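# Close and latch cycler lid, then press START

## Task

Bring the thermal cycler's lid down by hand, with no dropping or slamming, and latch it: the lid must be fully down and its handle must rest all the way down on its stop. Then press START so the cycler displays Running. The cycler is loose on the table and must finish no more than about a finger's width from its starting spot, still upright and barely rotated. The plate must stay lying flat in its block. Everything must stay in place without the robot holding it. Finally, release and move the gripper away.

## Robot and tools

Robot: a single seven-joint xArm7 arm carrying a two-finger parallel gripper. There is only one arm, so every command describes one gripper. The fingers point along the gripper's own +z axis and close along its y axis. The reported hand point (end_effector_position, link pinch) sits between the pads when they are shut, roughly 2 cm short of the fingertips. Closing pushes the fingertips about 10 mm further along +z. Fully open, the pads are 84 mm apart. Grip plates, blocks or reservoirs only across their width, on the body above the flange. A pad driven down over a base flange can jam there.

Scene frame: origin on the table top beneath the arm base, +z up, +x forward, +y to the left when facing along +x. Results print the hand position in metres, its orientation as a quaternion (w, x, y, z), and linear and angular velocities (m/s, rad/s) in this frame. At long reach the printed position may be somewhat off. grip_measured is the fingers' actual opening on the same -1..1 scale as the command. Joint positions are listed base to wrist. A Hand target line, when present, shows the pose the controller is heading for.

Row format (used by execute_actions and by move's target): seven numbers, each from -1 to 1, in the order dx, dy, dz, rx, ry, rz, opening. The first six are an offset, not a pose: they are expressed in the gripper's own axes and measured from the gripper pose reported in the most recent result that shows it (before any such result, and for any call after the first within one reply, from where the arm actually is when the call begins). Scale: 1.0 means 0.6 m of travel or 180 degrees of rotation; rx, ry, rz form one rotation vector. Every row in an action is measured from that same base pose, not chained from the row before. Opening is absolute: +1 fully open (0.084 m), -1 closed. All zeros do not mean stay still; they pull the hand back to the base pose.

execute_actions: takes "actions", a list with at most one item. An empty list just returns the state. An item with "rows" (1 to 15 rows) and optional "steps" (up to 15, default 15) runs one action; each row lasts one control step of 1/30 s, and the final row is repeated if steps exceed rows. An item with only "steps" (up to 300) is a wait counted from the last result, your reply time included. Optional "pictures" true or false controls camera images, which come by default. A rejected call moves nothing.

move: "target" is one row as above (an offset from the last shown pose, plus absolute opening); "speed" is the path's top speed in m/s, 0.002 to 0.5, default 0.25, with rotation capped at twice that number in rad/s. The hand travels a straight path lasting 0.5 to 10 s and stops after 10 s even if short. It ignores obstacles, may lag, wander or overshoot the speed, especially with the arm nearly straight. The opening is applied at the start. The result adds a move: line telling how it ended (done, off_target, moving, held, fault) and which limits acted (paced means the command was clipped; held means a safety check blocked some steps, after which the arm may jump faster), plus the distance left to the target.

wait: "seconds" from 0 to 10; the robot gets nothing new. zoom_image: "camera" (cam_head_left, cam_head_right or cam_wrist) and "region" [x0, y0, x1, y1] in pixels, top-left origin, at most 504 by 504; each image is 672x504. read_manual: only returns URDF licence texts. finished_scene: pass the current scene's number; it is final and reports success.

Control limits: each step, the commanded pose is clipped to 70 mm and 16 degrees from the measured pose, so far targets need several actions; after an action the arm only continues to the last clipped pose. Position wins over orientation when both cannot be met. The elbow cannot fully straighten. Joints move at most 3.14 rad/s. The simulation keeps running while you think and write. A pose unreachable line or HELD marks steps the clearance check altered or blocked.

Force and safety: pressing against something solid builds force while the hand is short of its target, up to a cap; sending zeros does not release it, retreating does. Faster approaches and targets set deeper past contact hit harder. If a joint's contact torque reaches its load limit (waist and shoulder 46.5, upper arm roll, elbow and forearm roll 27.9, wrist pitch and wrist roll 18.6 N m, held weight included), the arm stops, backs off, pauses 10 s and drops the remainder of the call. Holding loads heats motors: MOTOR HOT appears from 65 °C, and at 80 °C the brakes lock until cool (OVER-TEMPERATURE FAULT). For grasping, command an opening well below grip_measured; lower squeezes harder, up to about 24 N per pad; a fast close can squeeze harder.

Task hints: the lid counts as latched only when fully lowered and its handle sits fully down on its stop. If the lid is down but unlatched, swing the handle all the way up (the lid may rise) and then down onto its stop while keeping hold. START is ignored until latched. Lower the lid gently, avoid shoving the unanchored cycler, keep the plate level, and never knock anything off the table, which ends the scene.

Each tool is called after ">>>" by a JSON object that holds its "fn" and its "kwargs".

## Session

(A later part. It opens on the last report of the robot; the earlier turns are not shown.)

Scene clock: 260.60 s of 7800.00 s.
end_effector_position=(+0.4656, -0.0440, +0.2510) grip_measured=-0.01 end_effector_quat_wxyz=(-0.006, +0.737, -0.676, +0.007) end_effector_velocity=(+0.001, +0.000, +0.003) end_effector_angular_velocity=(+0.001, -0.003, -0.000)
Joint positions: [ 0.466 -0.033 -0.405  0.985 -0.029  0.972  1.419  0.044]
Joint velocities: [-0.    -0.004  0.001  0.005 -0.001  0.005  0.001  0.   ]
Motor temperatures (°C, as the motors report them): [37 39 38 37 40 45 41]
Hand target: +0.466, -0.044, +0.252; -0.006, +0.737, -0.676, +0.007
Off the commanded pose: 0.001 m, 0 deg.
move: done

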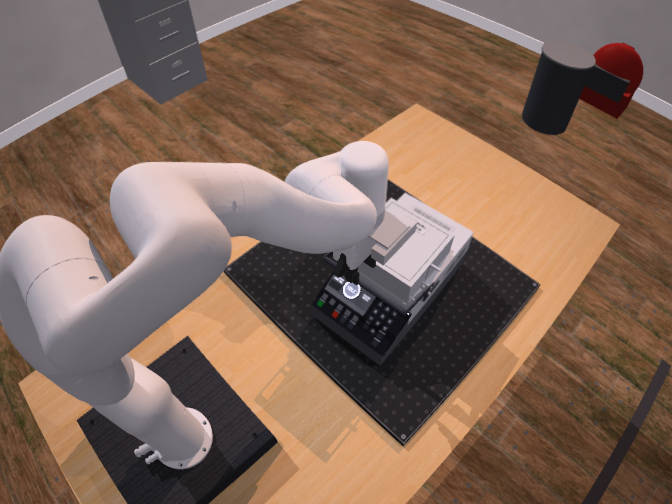

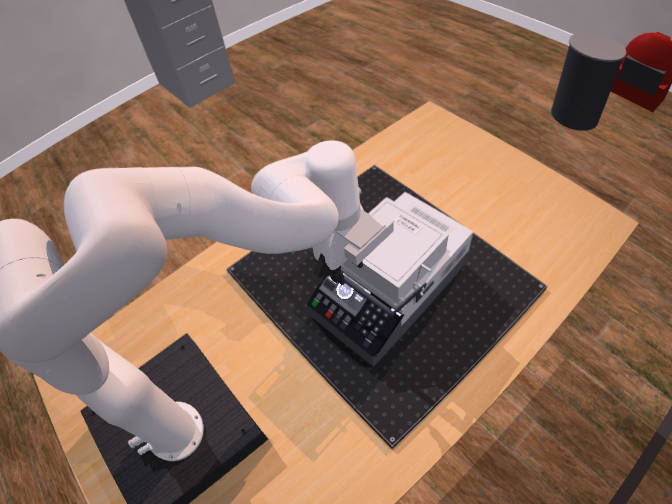

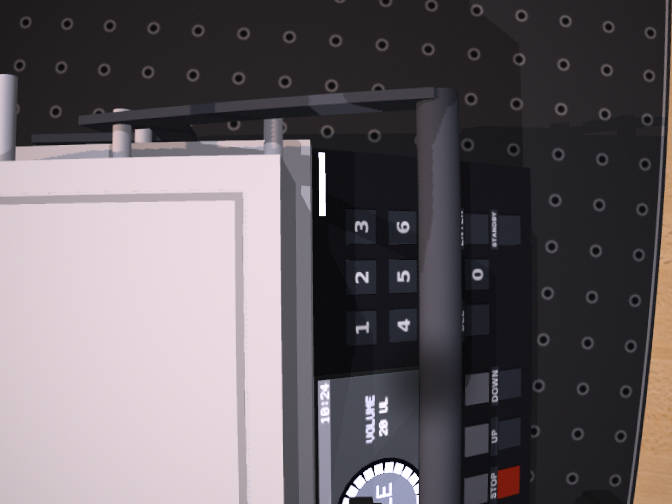

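>>> {"fn": "move", "kwargs": {"target": [0,-0.005,0.1,0,0,0,0], "speed": 0.1}}

>>> {"fn": "move", "kwargs": {"target": [0,0,0,0,0,0,-1]}}

>>> {"fn": "move", "kwargs": {"target": [-0.028,0.033,0,0,0,0.014,-1], "speed": 0.015}}

Scene clock: 263.53 s of 7800.00 s.
end_effector_position=(+0.4698, -0.0440, +0.1915) grip_measured=-0.01 end_effector_quat_wxyz=(-0.006, +0.737, -0.676, +0.007) end_effector_velocity=(-0.000, +0.001, -0.003) end_effector_angular_velocity=(-0.000, +0.001, +0.002)
Joint positions: [ 0.461  0.076 -0.409  0.918  0.027  0.804  1.378  0.044]
Joint velocities: [ 0.     0.006  0.002 -0.003  0.003 -0.007 -0.002  0.   ]
Motor temperatures (°C, as the motors report them): [37 39 38 37 40 45 41]
Hand target: +0.470, -0.044, +0.191; -0.006, +0.737, -0.676, +0.007
Off the commanded pose: 0.001 m, 0 deg.
move: done

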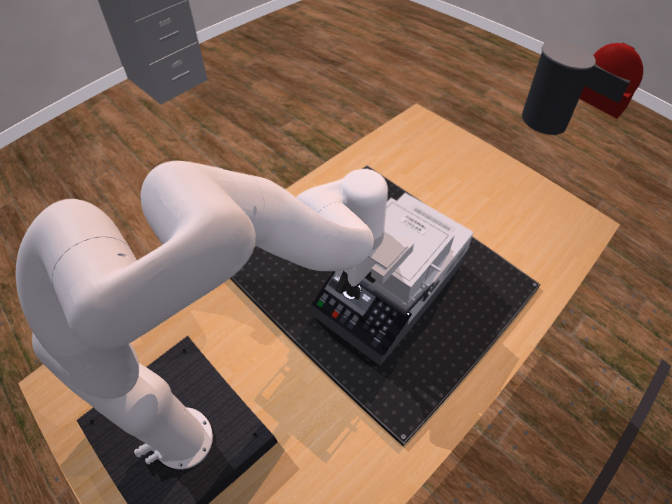

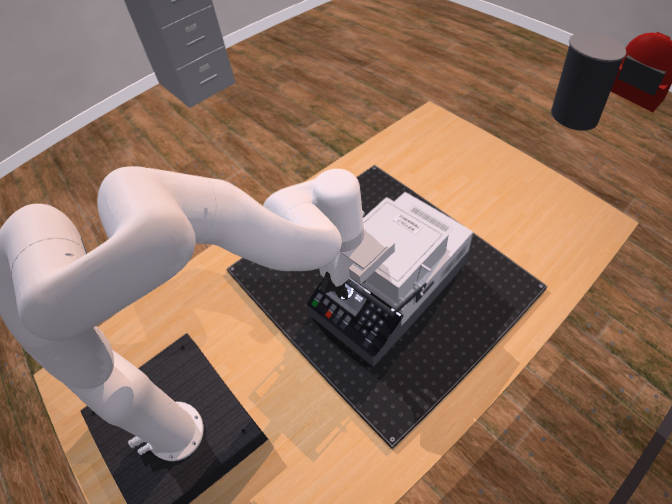

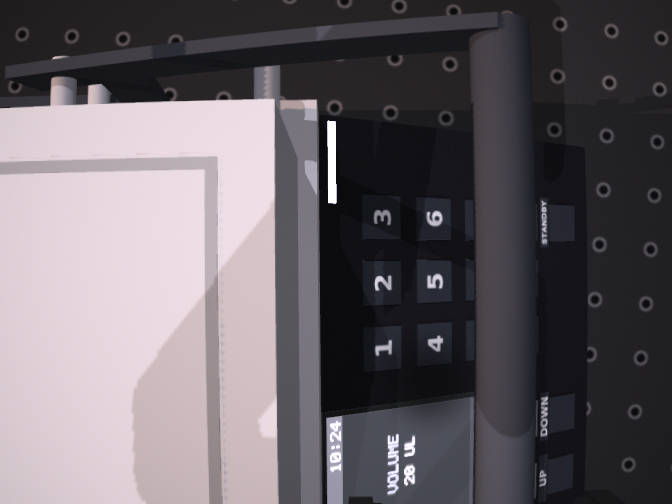

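Scene clock: 264.03 s of 7800.00 s.
end_effector_position=(+0.4689, -0.0441, +0.1912) grip_measured=-0.74 end_effector_quat_wxyz=(-0.006, +0.737, -0.676, +0.006) end_effector_velocity=(+0.002, +0.000, +0.001) end_effector_angular_velocity=(+0.000, -0.005, -0.001)
Joint positions: [ 0.461  0.075 -0.409  0.917  0.027  0.806  1.378  0.012]
Joint velocities: [ 0.     0.001  0.     0.003  0.001 -0.003  0.001  0.   ]
Motor temperatures (°C, as the motors report them): [37 39 38 37 40 45 41]
Hand target: +0.470, -0.044, +0.191; -0.006, +0.737, -0.676, +0.007
Off the commanded pose: 0.001 m, 0 deg.
move: done

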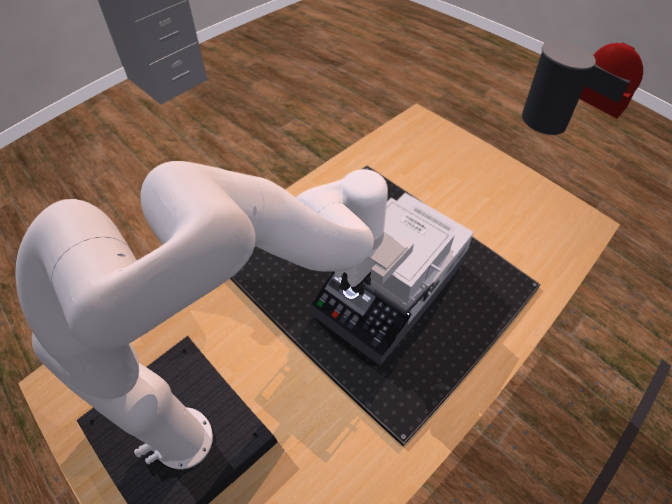

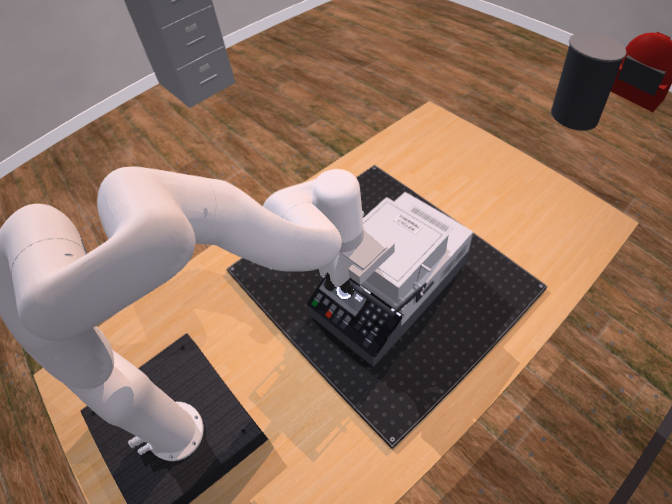

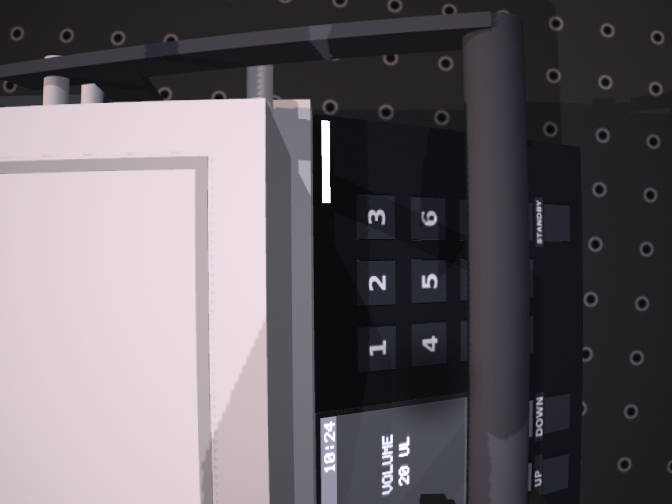

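Scene clock: 266.00 s of 7800.00 s.
end_effector_position=(+0.4501, -0.0291, +0.1917) grip_measured=-0.74 end_effector_quat_wxyz=(-0.009, +0.722, -0.692, +0.009) end_effector_velocity=(+0.000, +0.001, +0.001) end_effector_angular_velocity=(+0.000, -0.005, -0.004)
Joint positions: [ 0.483  0.004 -0.397  0.835 -0.015  0.78   1.483  0.012]
Joint velocities: [ 0.001 -0.005  0.001 -0.004 -0.002 -0.004  0.007  0.   ]
Motor temperatures (°C, as the motors report them): [37 39 38 37 40 45 41]
Hand target: +0.448, -0.029, +0.191; -0.006, +0.722, -0.692, +0.006
Off the commanded pose: 0.003 m, 1 deg.
move: done

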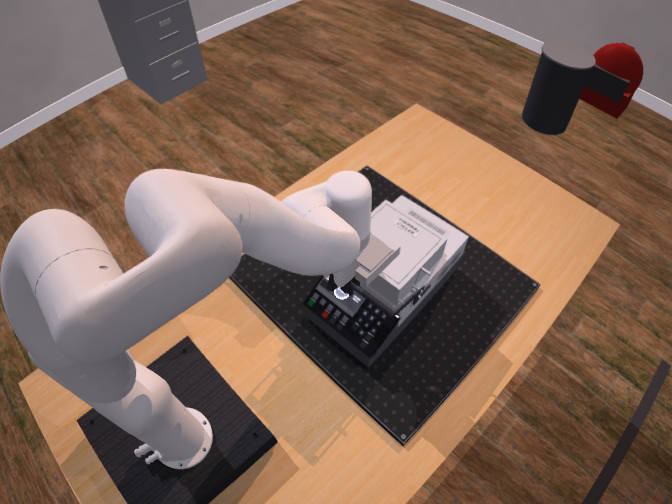

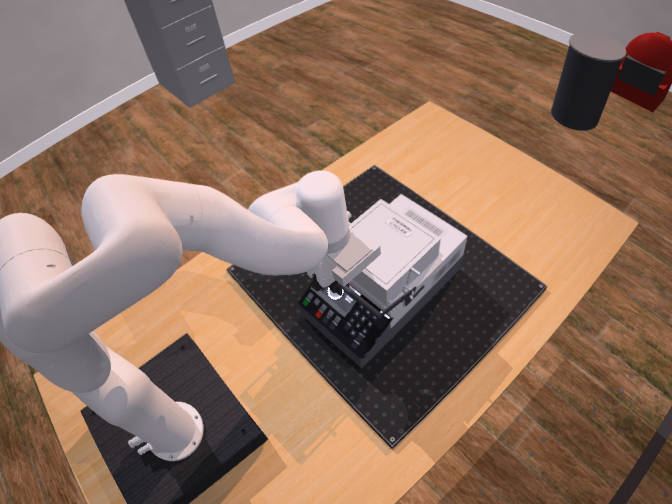

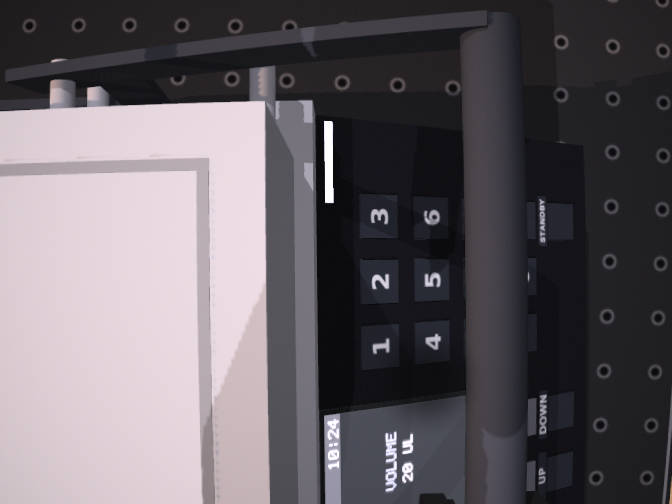

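>>> {"fn": "move", "kwargs": {"target": [0,0,-0.08,0,0,0,0], "speed": 0.1}}

>>> {"fn": "move", "kwargs": {"target": [-0.056,0.051,-0.44,0.004,-0.004,-0.487,-1], "speed": 0.4}}

Scene clock: 267.83 s of 7800.00 s.
end_effector_position=(+0.4488, -0.0288, +0.2392) grip_measured=-0.01 end_effector_quat_wxyz=(-0.008, +0.722, -0.692, +0.009) end_effector_velocity=(+0.001, -0.001, +0.003) end_effector_angular_velocity=(-0.001, -0.002, -0.000)
Joint positions: [ 0.484 -0.083 -0.389  0.895 -0.055  0.922  1.514  0.044]
Joint velocities: [ 0.    -0.003 -0.     0.005 -0.002  0.006  0.001 -0.   ]
Motor temperatures (°C, as the motors report them): [37 39 38 37 40 45 41]
Hand target: +0.449, -0.029, +0.240; -0.009, +0.722, -0.692, +0.009
Off the commanded pose: 0.001 m, 0 deg.
move: done

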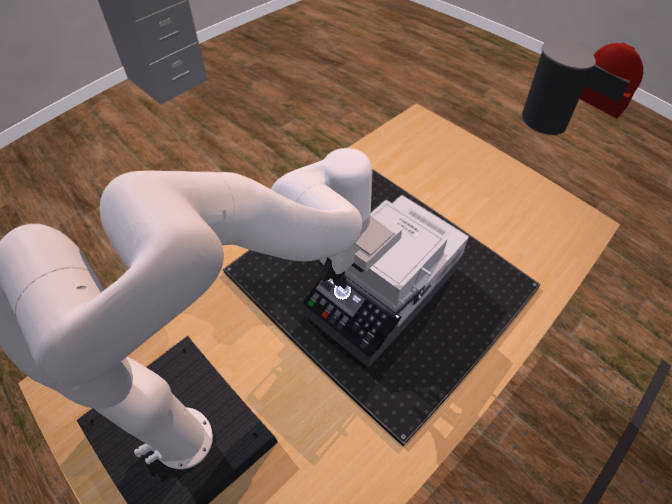

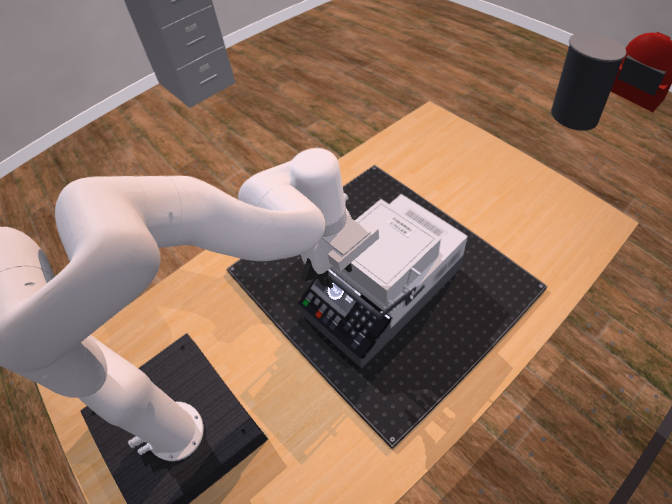

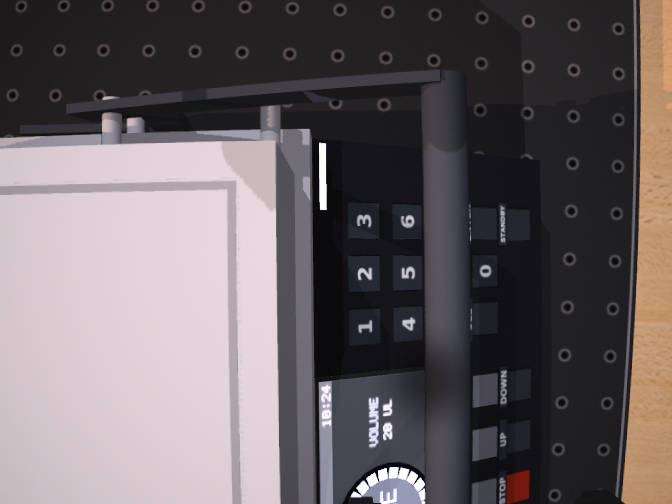

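Scene clock: 270.30 s of 7800.00 s.
end_effector_position=(+0.4107, +0.0046, +0.5021) grip_measured=-1.00 end_effector_quat_wxyz=(-0.008, +1.000, +0.002, +0.012) end_effector_velocity=(+0.000, +0.000, +0.003) end_effector_angular_velocity=(+0.001, -0.002, +0.009)
Joint positions: [ 0.675 -0.25  -0.405  1.506 -0.103  1.688  0.118  0.   ]
Joint velocities: [ 0.001  0.003 -0.001  0.011  0.002  0.005 -0.01   0.   ]
Motor temperatures (°C, as the motors report them): [37 39 38 37 40 45 41]
Hand target: +0.411, +0.005, +0.502; -0.008, +1.000, +0.002, +0.012
Off the commanded pose: 0.001 m, 0 deg.
move: done

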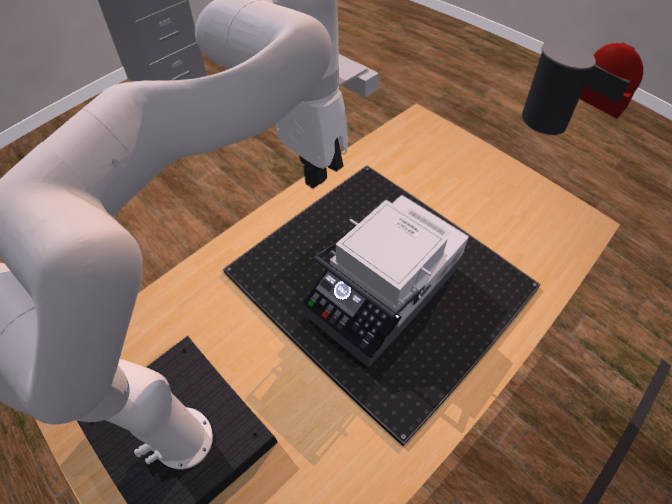

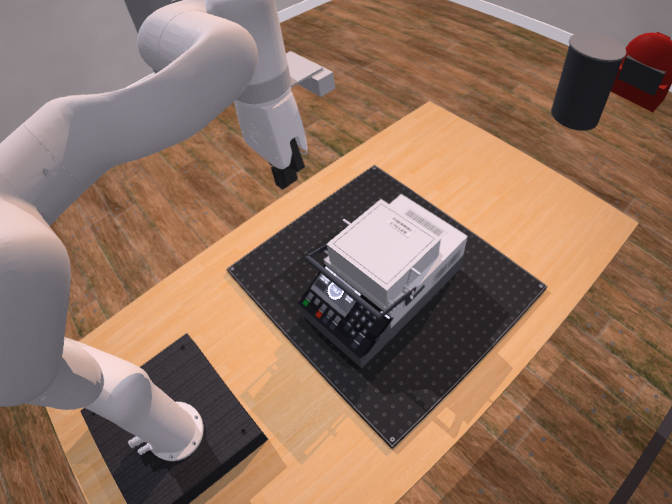

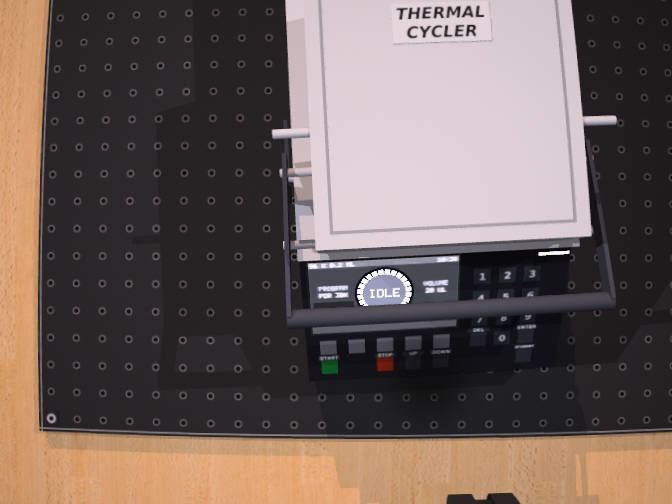

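>>> {"fn": "move", "kwargs": {"target": [-0.058,-0.058,0.6,0,0.11,0,-1], "speed": 0.3}}

Scene clock: 274.03 s of 7800.00 s.
end_effector_position=(+0.3840, +0.0433, +0.1423) grip_measured=-1.00 end_effector_quat_wxyz=(-0.008, +0.983, -0.001, +0.183) end_effector_velocity=(-0.000, -0.000, -0.002) end_effector_angular_velocity=(-0.012, -0.010, -0.006)
Joint positions: [ 0.492 -0.179 -0.344  0.306 -0.624  0.099  0.607  0.   ]
Joint velocities: [-0.06   0.015  0.051  0.002 -0.084 -0.017  0.081  0.   ]
Motor temperatures (°C, as the motors report them): [37 39 38 37 40 45 41]
Hand target: +0.384, +0.043, +0.142; -0.007, +0.983, -0.001, +0.183
Off the commanded pose: 0.002 m, 0 deg.
move: done

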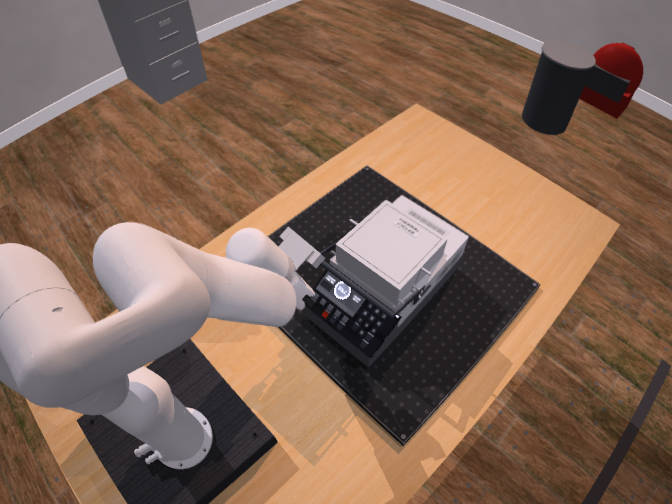

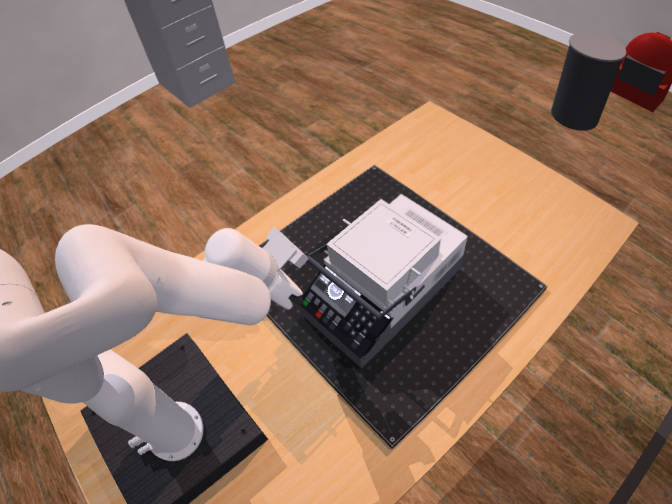

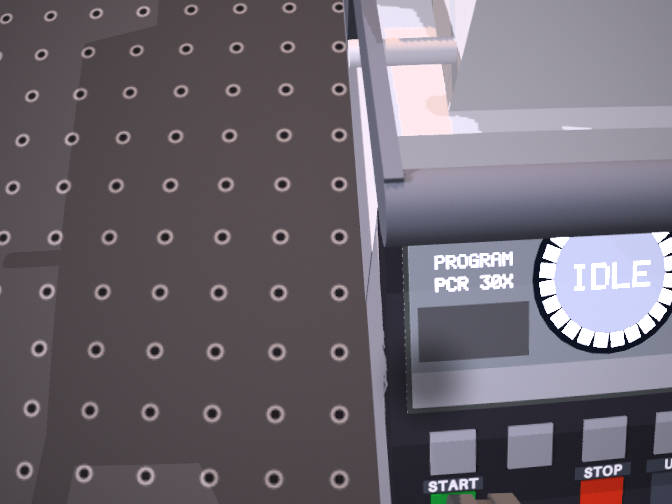

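>>> {"fn": "move", "kwargs": {"target": [-0.005,0,0.075,0,0,0,-1], "speed": 0.03}}

Scene clock: 276.80 s of 7800.00 s.
end_effector_position=(+0.3970, +0.0444, +0.1019) grip_measured=-1.00 end_effector_quat_wxyz=(-0.012, +0.983, -0.001, +0.181) end_effector_velocity=(+0.003, +0.001, -0.001) end_effector_angular_velocity=(-0.008, -0.016, -0.002)
Joint positions: [ 0.419  0.059 -0.347  0.406 -0.983 -0.066  0.925  0.   ]
Joint velocities: [ 0.077  0.029 -0.109  0.05  -0.28  -0.011  0.257  0.   ]
Motor temperatures (°C, as the motors report them): [37 39 38 37 40 45 41]
Hand target: +0.397, +0.044, +0.099; -0.010, +0.984, -0.000, +0.179
Off the commanded pose: 0.003 m, 1 deg.
move: done

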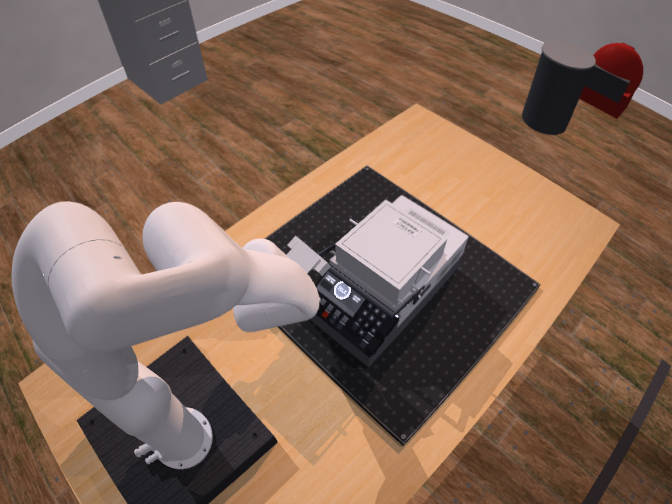

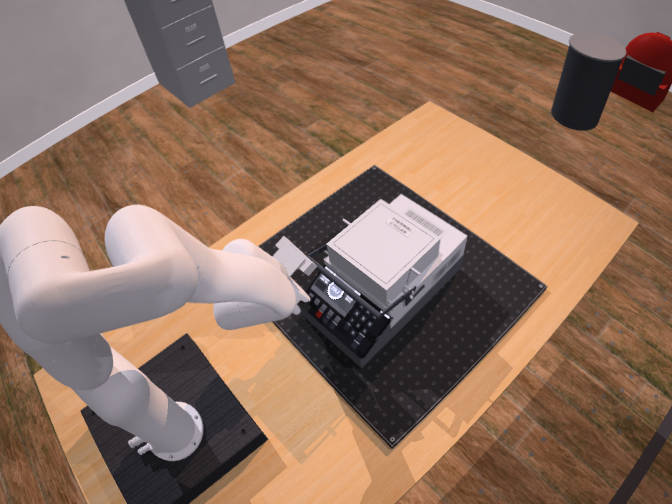

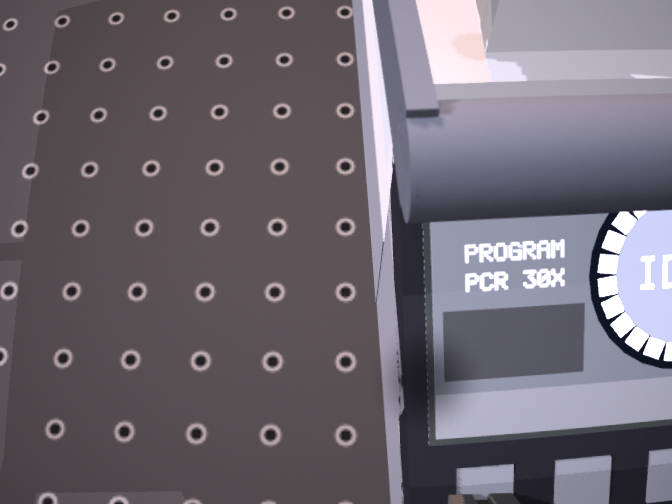

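>>> {"fn": "move", "kwargs": {"target": [-0.02,0,-0.012,0,0,0,-1], "speed": 0.02}}

>>> {"fn": "move", "kwargs": {"target": [0,0,0.025,0,0,0,-1], "speed": 0.01}}

Scene clock: 278.90 s of 7800.00 s.
end_effector_position=(+0.3834, +0.0443, +0.1043) grip_measured=-1.00 end_effector_quat_wxyz=(-0.012, +0.984, -0.001, +0.180) end_effector_velocity=(-0.001, +0.000, +0.002) end_effector_angular_velocity=(+0.000, -0.005, -0.001)
Joint positions: [ 0.432  0.018 -0.377  0.377 -1.084 -0.056  1.006  0.   ]
Joint velocities: [ 0.001 -0.005 -0.007  0.002 -0.045  0.     0.04   0.   ]
Motor temperatures (°C, as the motors report them): [37 39 38 37 40 45 41]
Hand target: +0.383, +0.044, +0.104; -0.012, +0.983, -0.001, +0.181
Off the commanded pose: 0.000 m, 0 deg.
move: done

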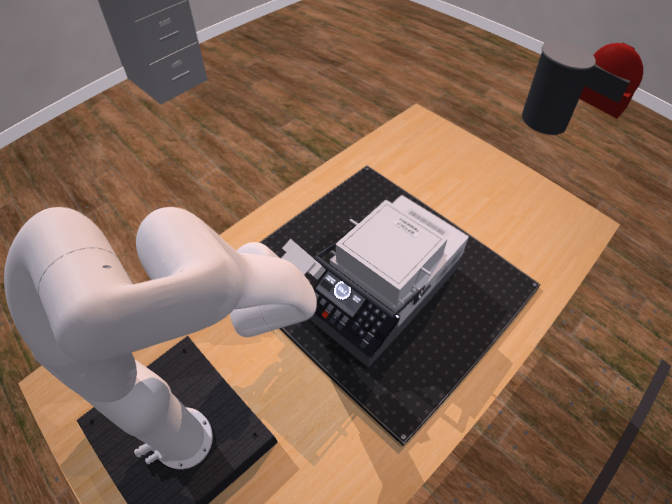

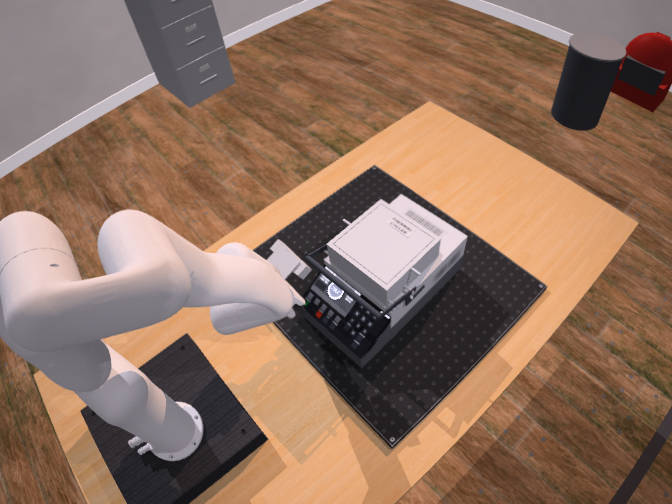

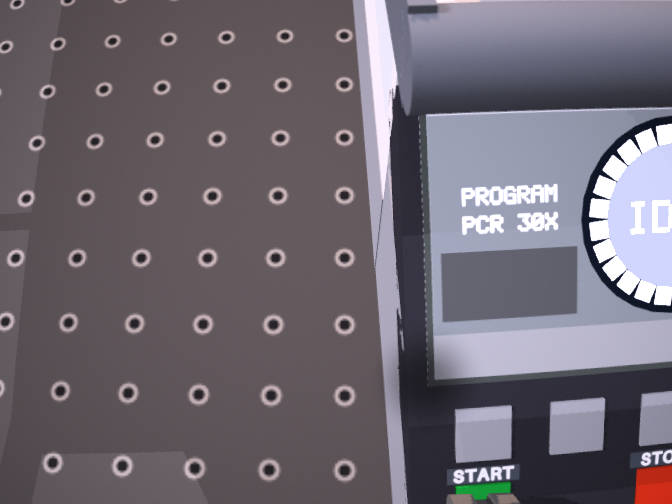

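Scene clock: 280.63 s of 7800.00 s.
end_effector_position=(+0.3881, +0.0458, +0.0951) grip_measured=-1.00 end_effector_quat_wxyz=(-0.016, +0.983, -0.002, +0.182) end_effector_velocity=(-0.000, +0.001, -0.000) end_effector_angular_velocity=(+0.000, -0.007, -0.004)
Joint positions: [ 0.484  0.095 -0.455  0.451 -1.347 -0.101  1.263  0.   ]
Joint velocities: [ 0.044  0.013 -0.049  0.03  -0.155 -0.007  0.159  0.   ]
Motor temperatures (°C, as the motors report them): [37 39 38 37 40 45 41]
Hand target: +0.389, +0.045, +0.091; -0.013, +0.984, -0.000, +0.178
Off the commanded pose: 0.005 m, 0 deg.
move: off_target

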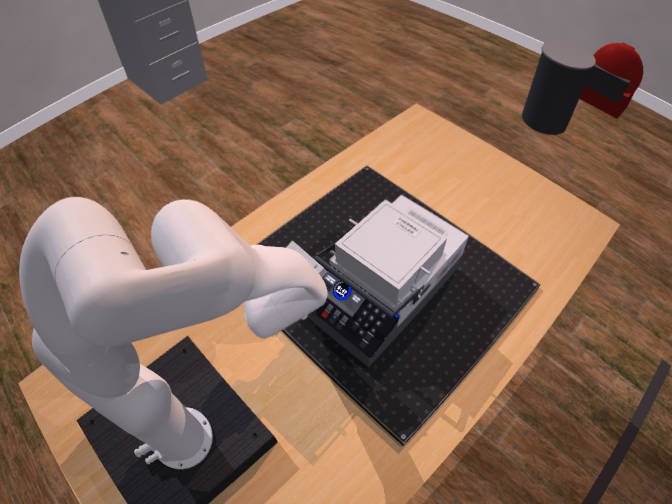

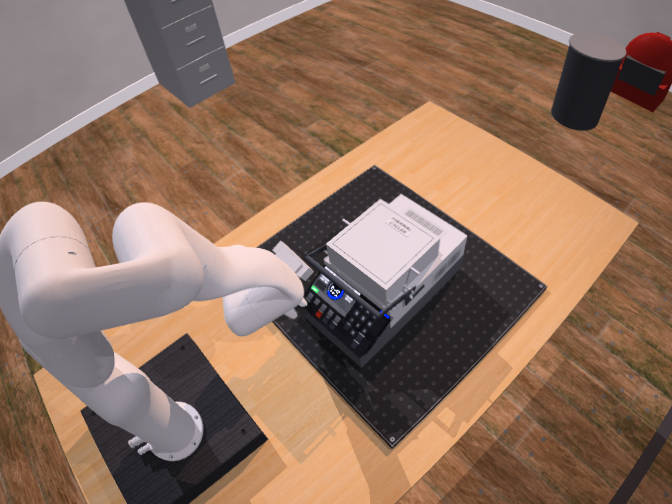

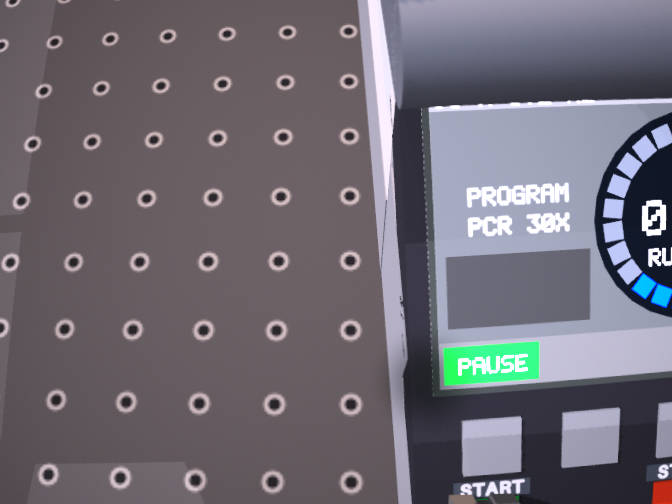

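>>> {"fn": "move", "kwargs": {"target": [0,0,-0.06,0,0,0,-1], "speed": 0.04}}

>>> {"fn": "move", "kwargs": {"target": [-0.12,0,-0.3,0,0,0,-1], "speed": 0.15}}

Scene clock: 285.87 s of 7800.00 s.
end_effector_position=(+0.3753, +0.0445, +0.1287) grip_measured=-1.00 end_effector_quat_wxyz=(-0.015, +0.983, -0.002, +0.183) end_effector_velocity=(+0.000, -0.000, +0.000) end_effector_angular_velocity=(+0.009, +0.021, +0.006)
Joint positions: [ 0.614 -0.142 -0.521  0.299 -0.84   0.045  0.775  0.   ]
Joint velocities: [ 0.094 -0.015 -0.073 -0.007  0.155  0.025 -0.143  0.   ]
Motor temperatures (°C, as the motors report them): [37 39 38 38 40 45 41]
Hand target: +0.375, +0.044, +0.129; -0.015, +0.983, -0.002, +0.182
Off the commanded pose: 0.000 m, 0 deg.
After step 90, 0.73 s passed at rest.
move: done

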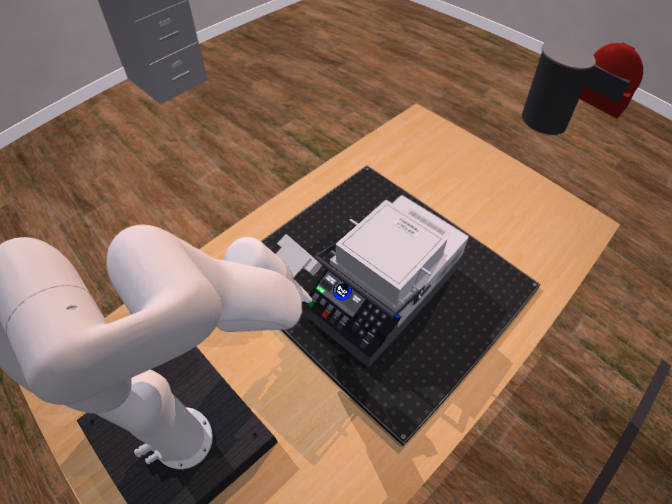

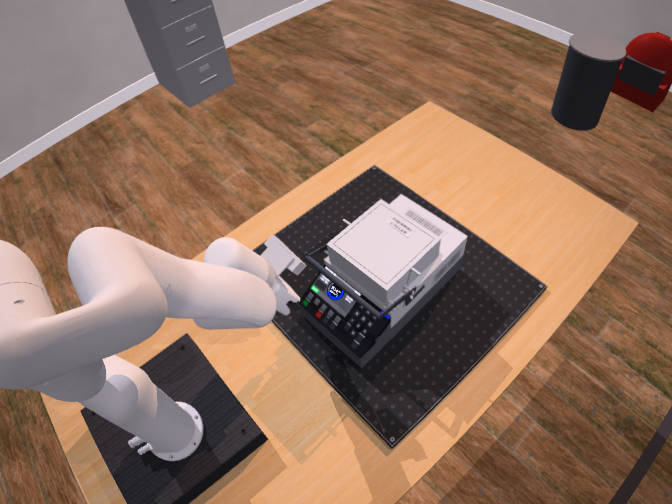

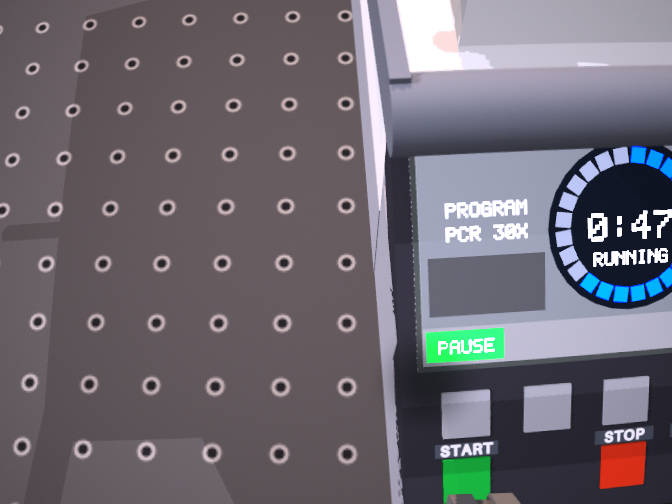

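Scene clock: 287.80 s of 7800.00 s.
end_effector_position=(+0.2429, +0.0406, +0.2710) grip_measured=-1.00 end_effector_quat_wxyz=(-0.015, +0.983, -0.002, +0.183) end_effector_velocity=(-0.002, +0.000, +0.002) end_effector_angular_velocity=(+0.002, -0.003, +0.000)
Joint positions: [ 0.678 -1.37  -0.253  0.114 -0.44   1.133  0.558  0.   ]
Joint velocities: [ 0.002 -0.013  0.005  0.001  0.005  0.011 -0.     0.   ]
Motor temperatures (°C, as the motors report them): [37 39 38 38 40 45 41]
Hand target: +0.243, +0.041, +0.271; -0.016, +0.983, -0.002, +0.183
Off the commanded pose: 0.001 m, 0 deg.
move: done

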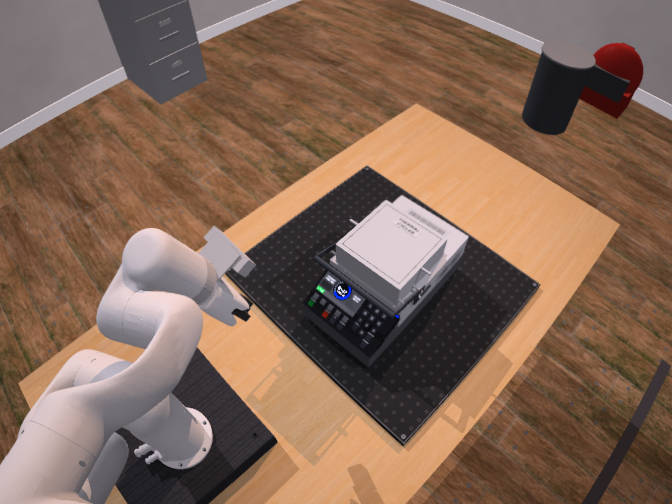

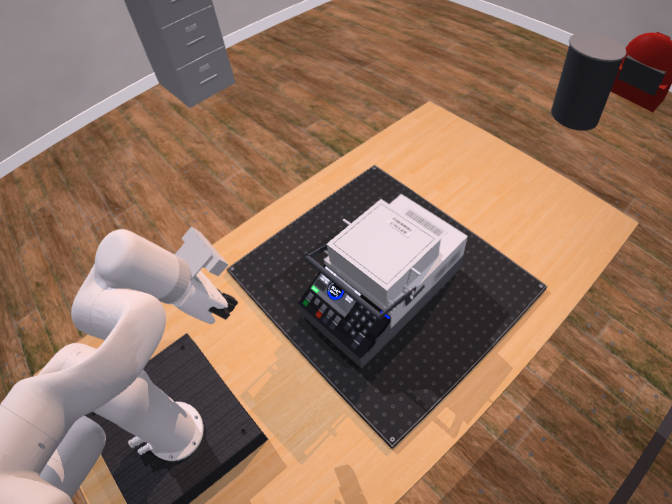

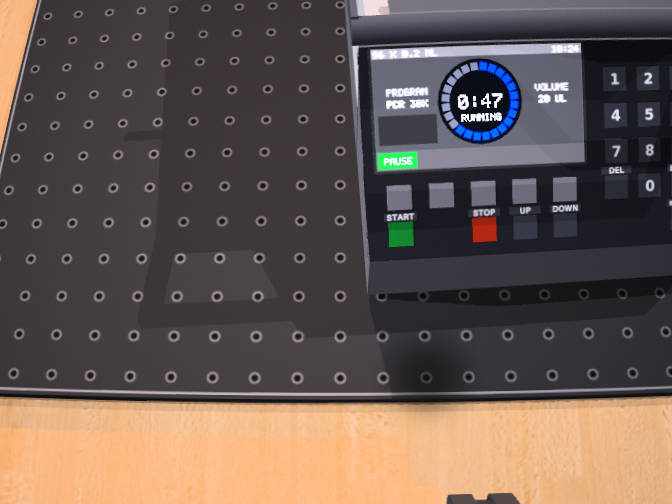

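>>> {"fn": "finished_scene", "kwargs": {"scene": 1}}

The scene is finished: the task was done.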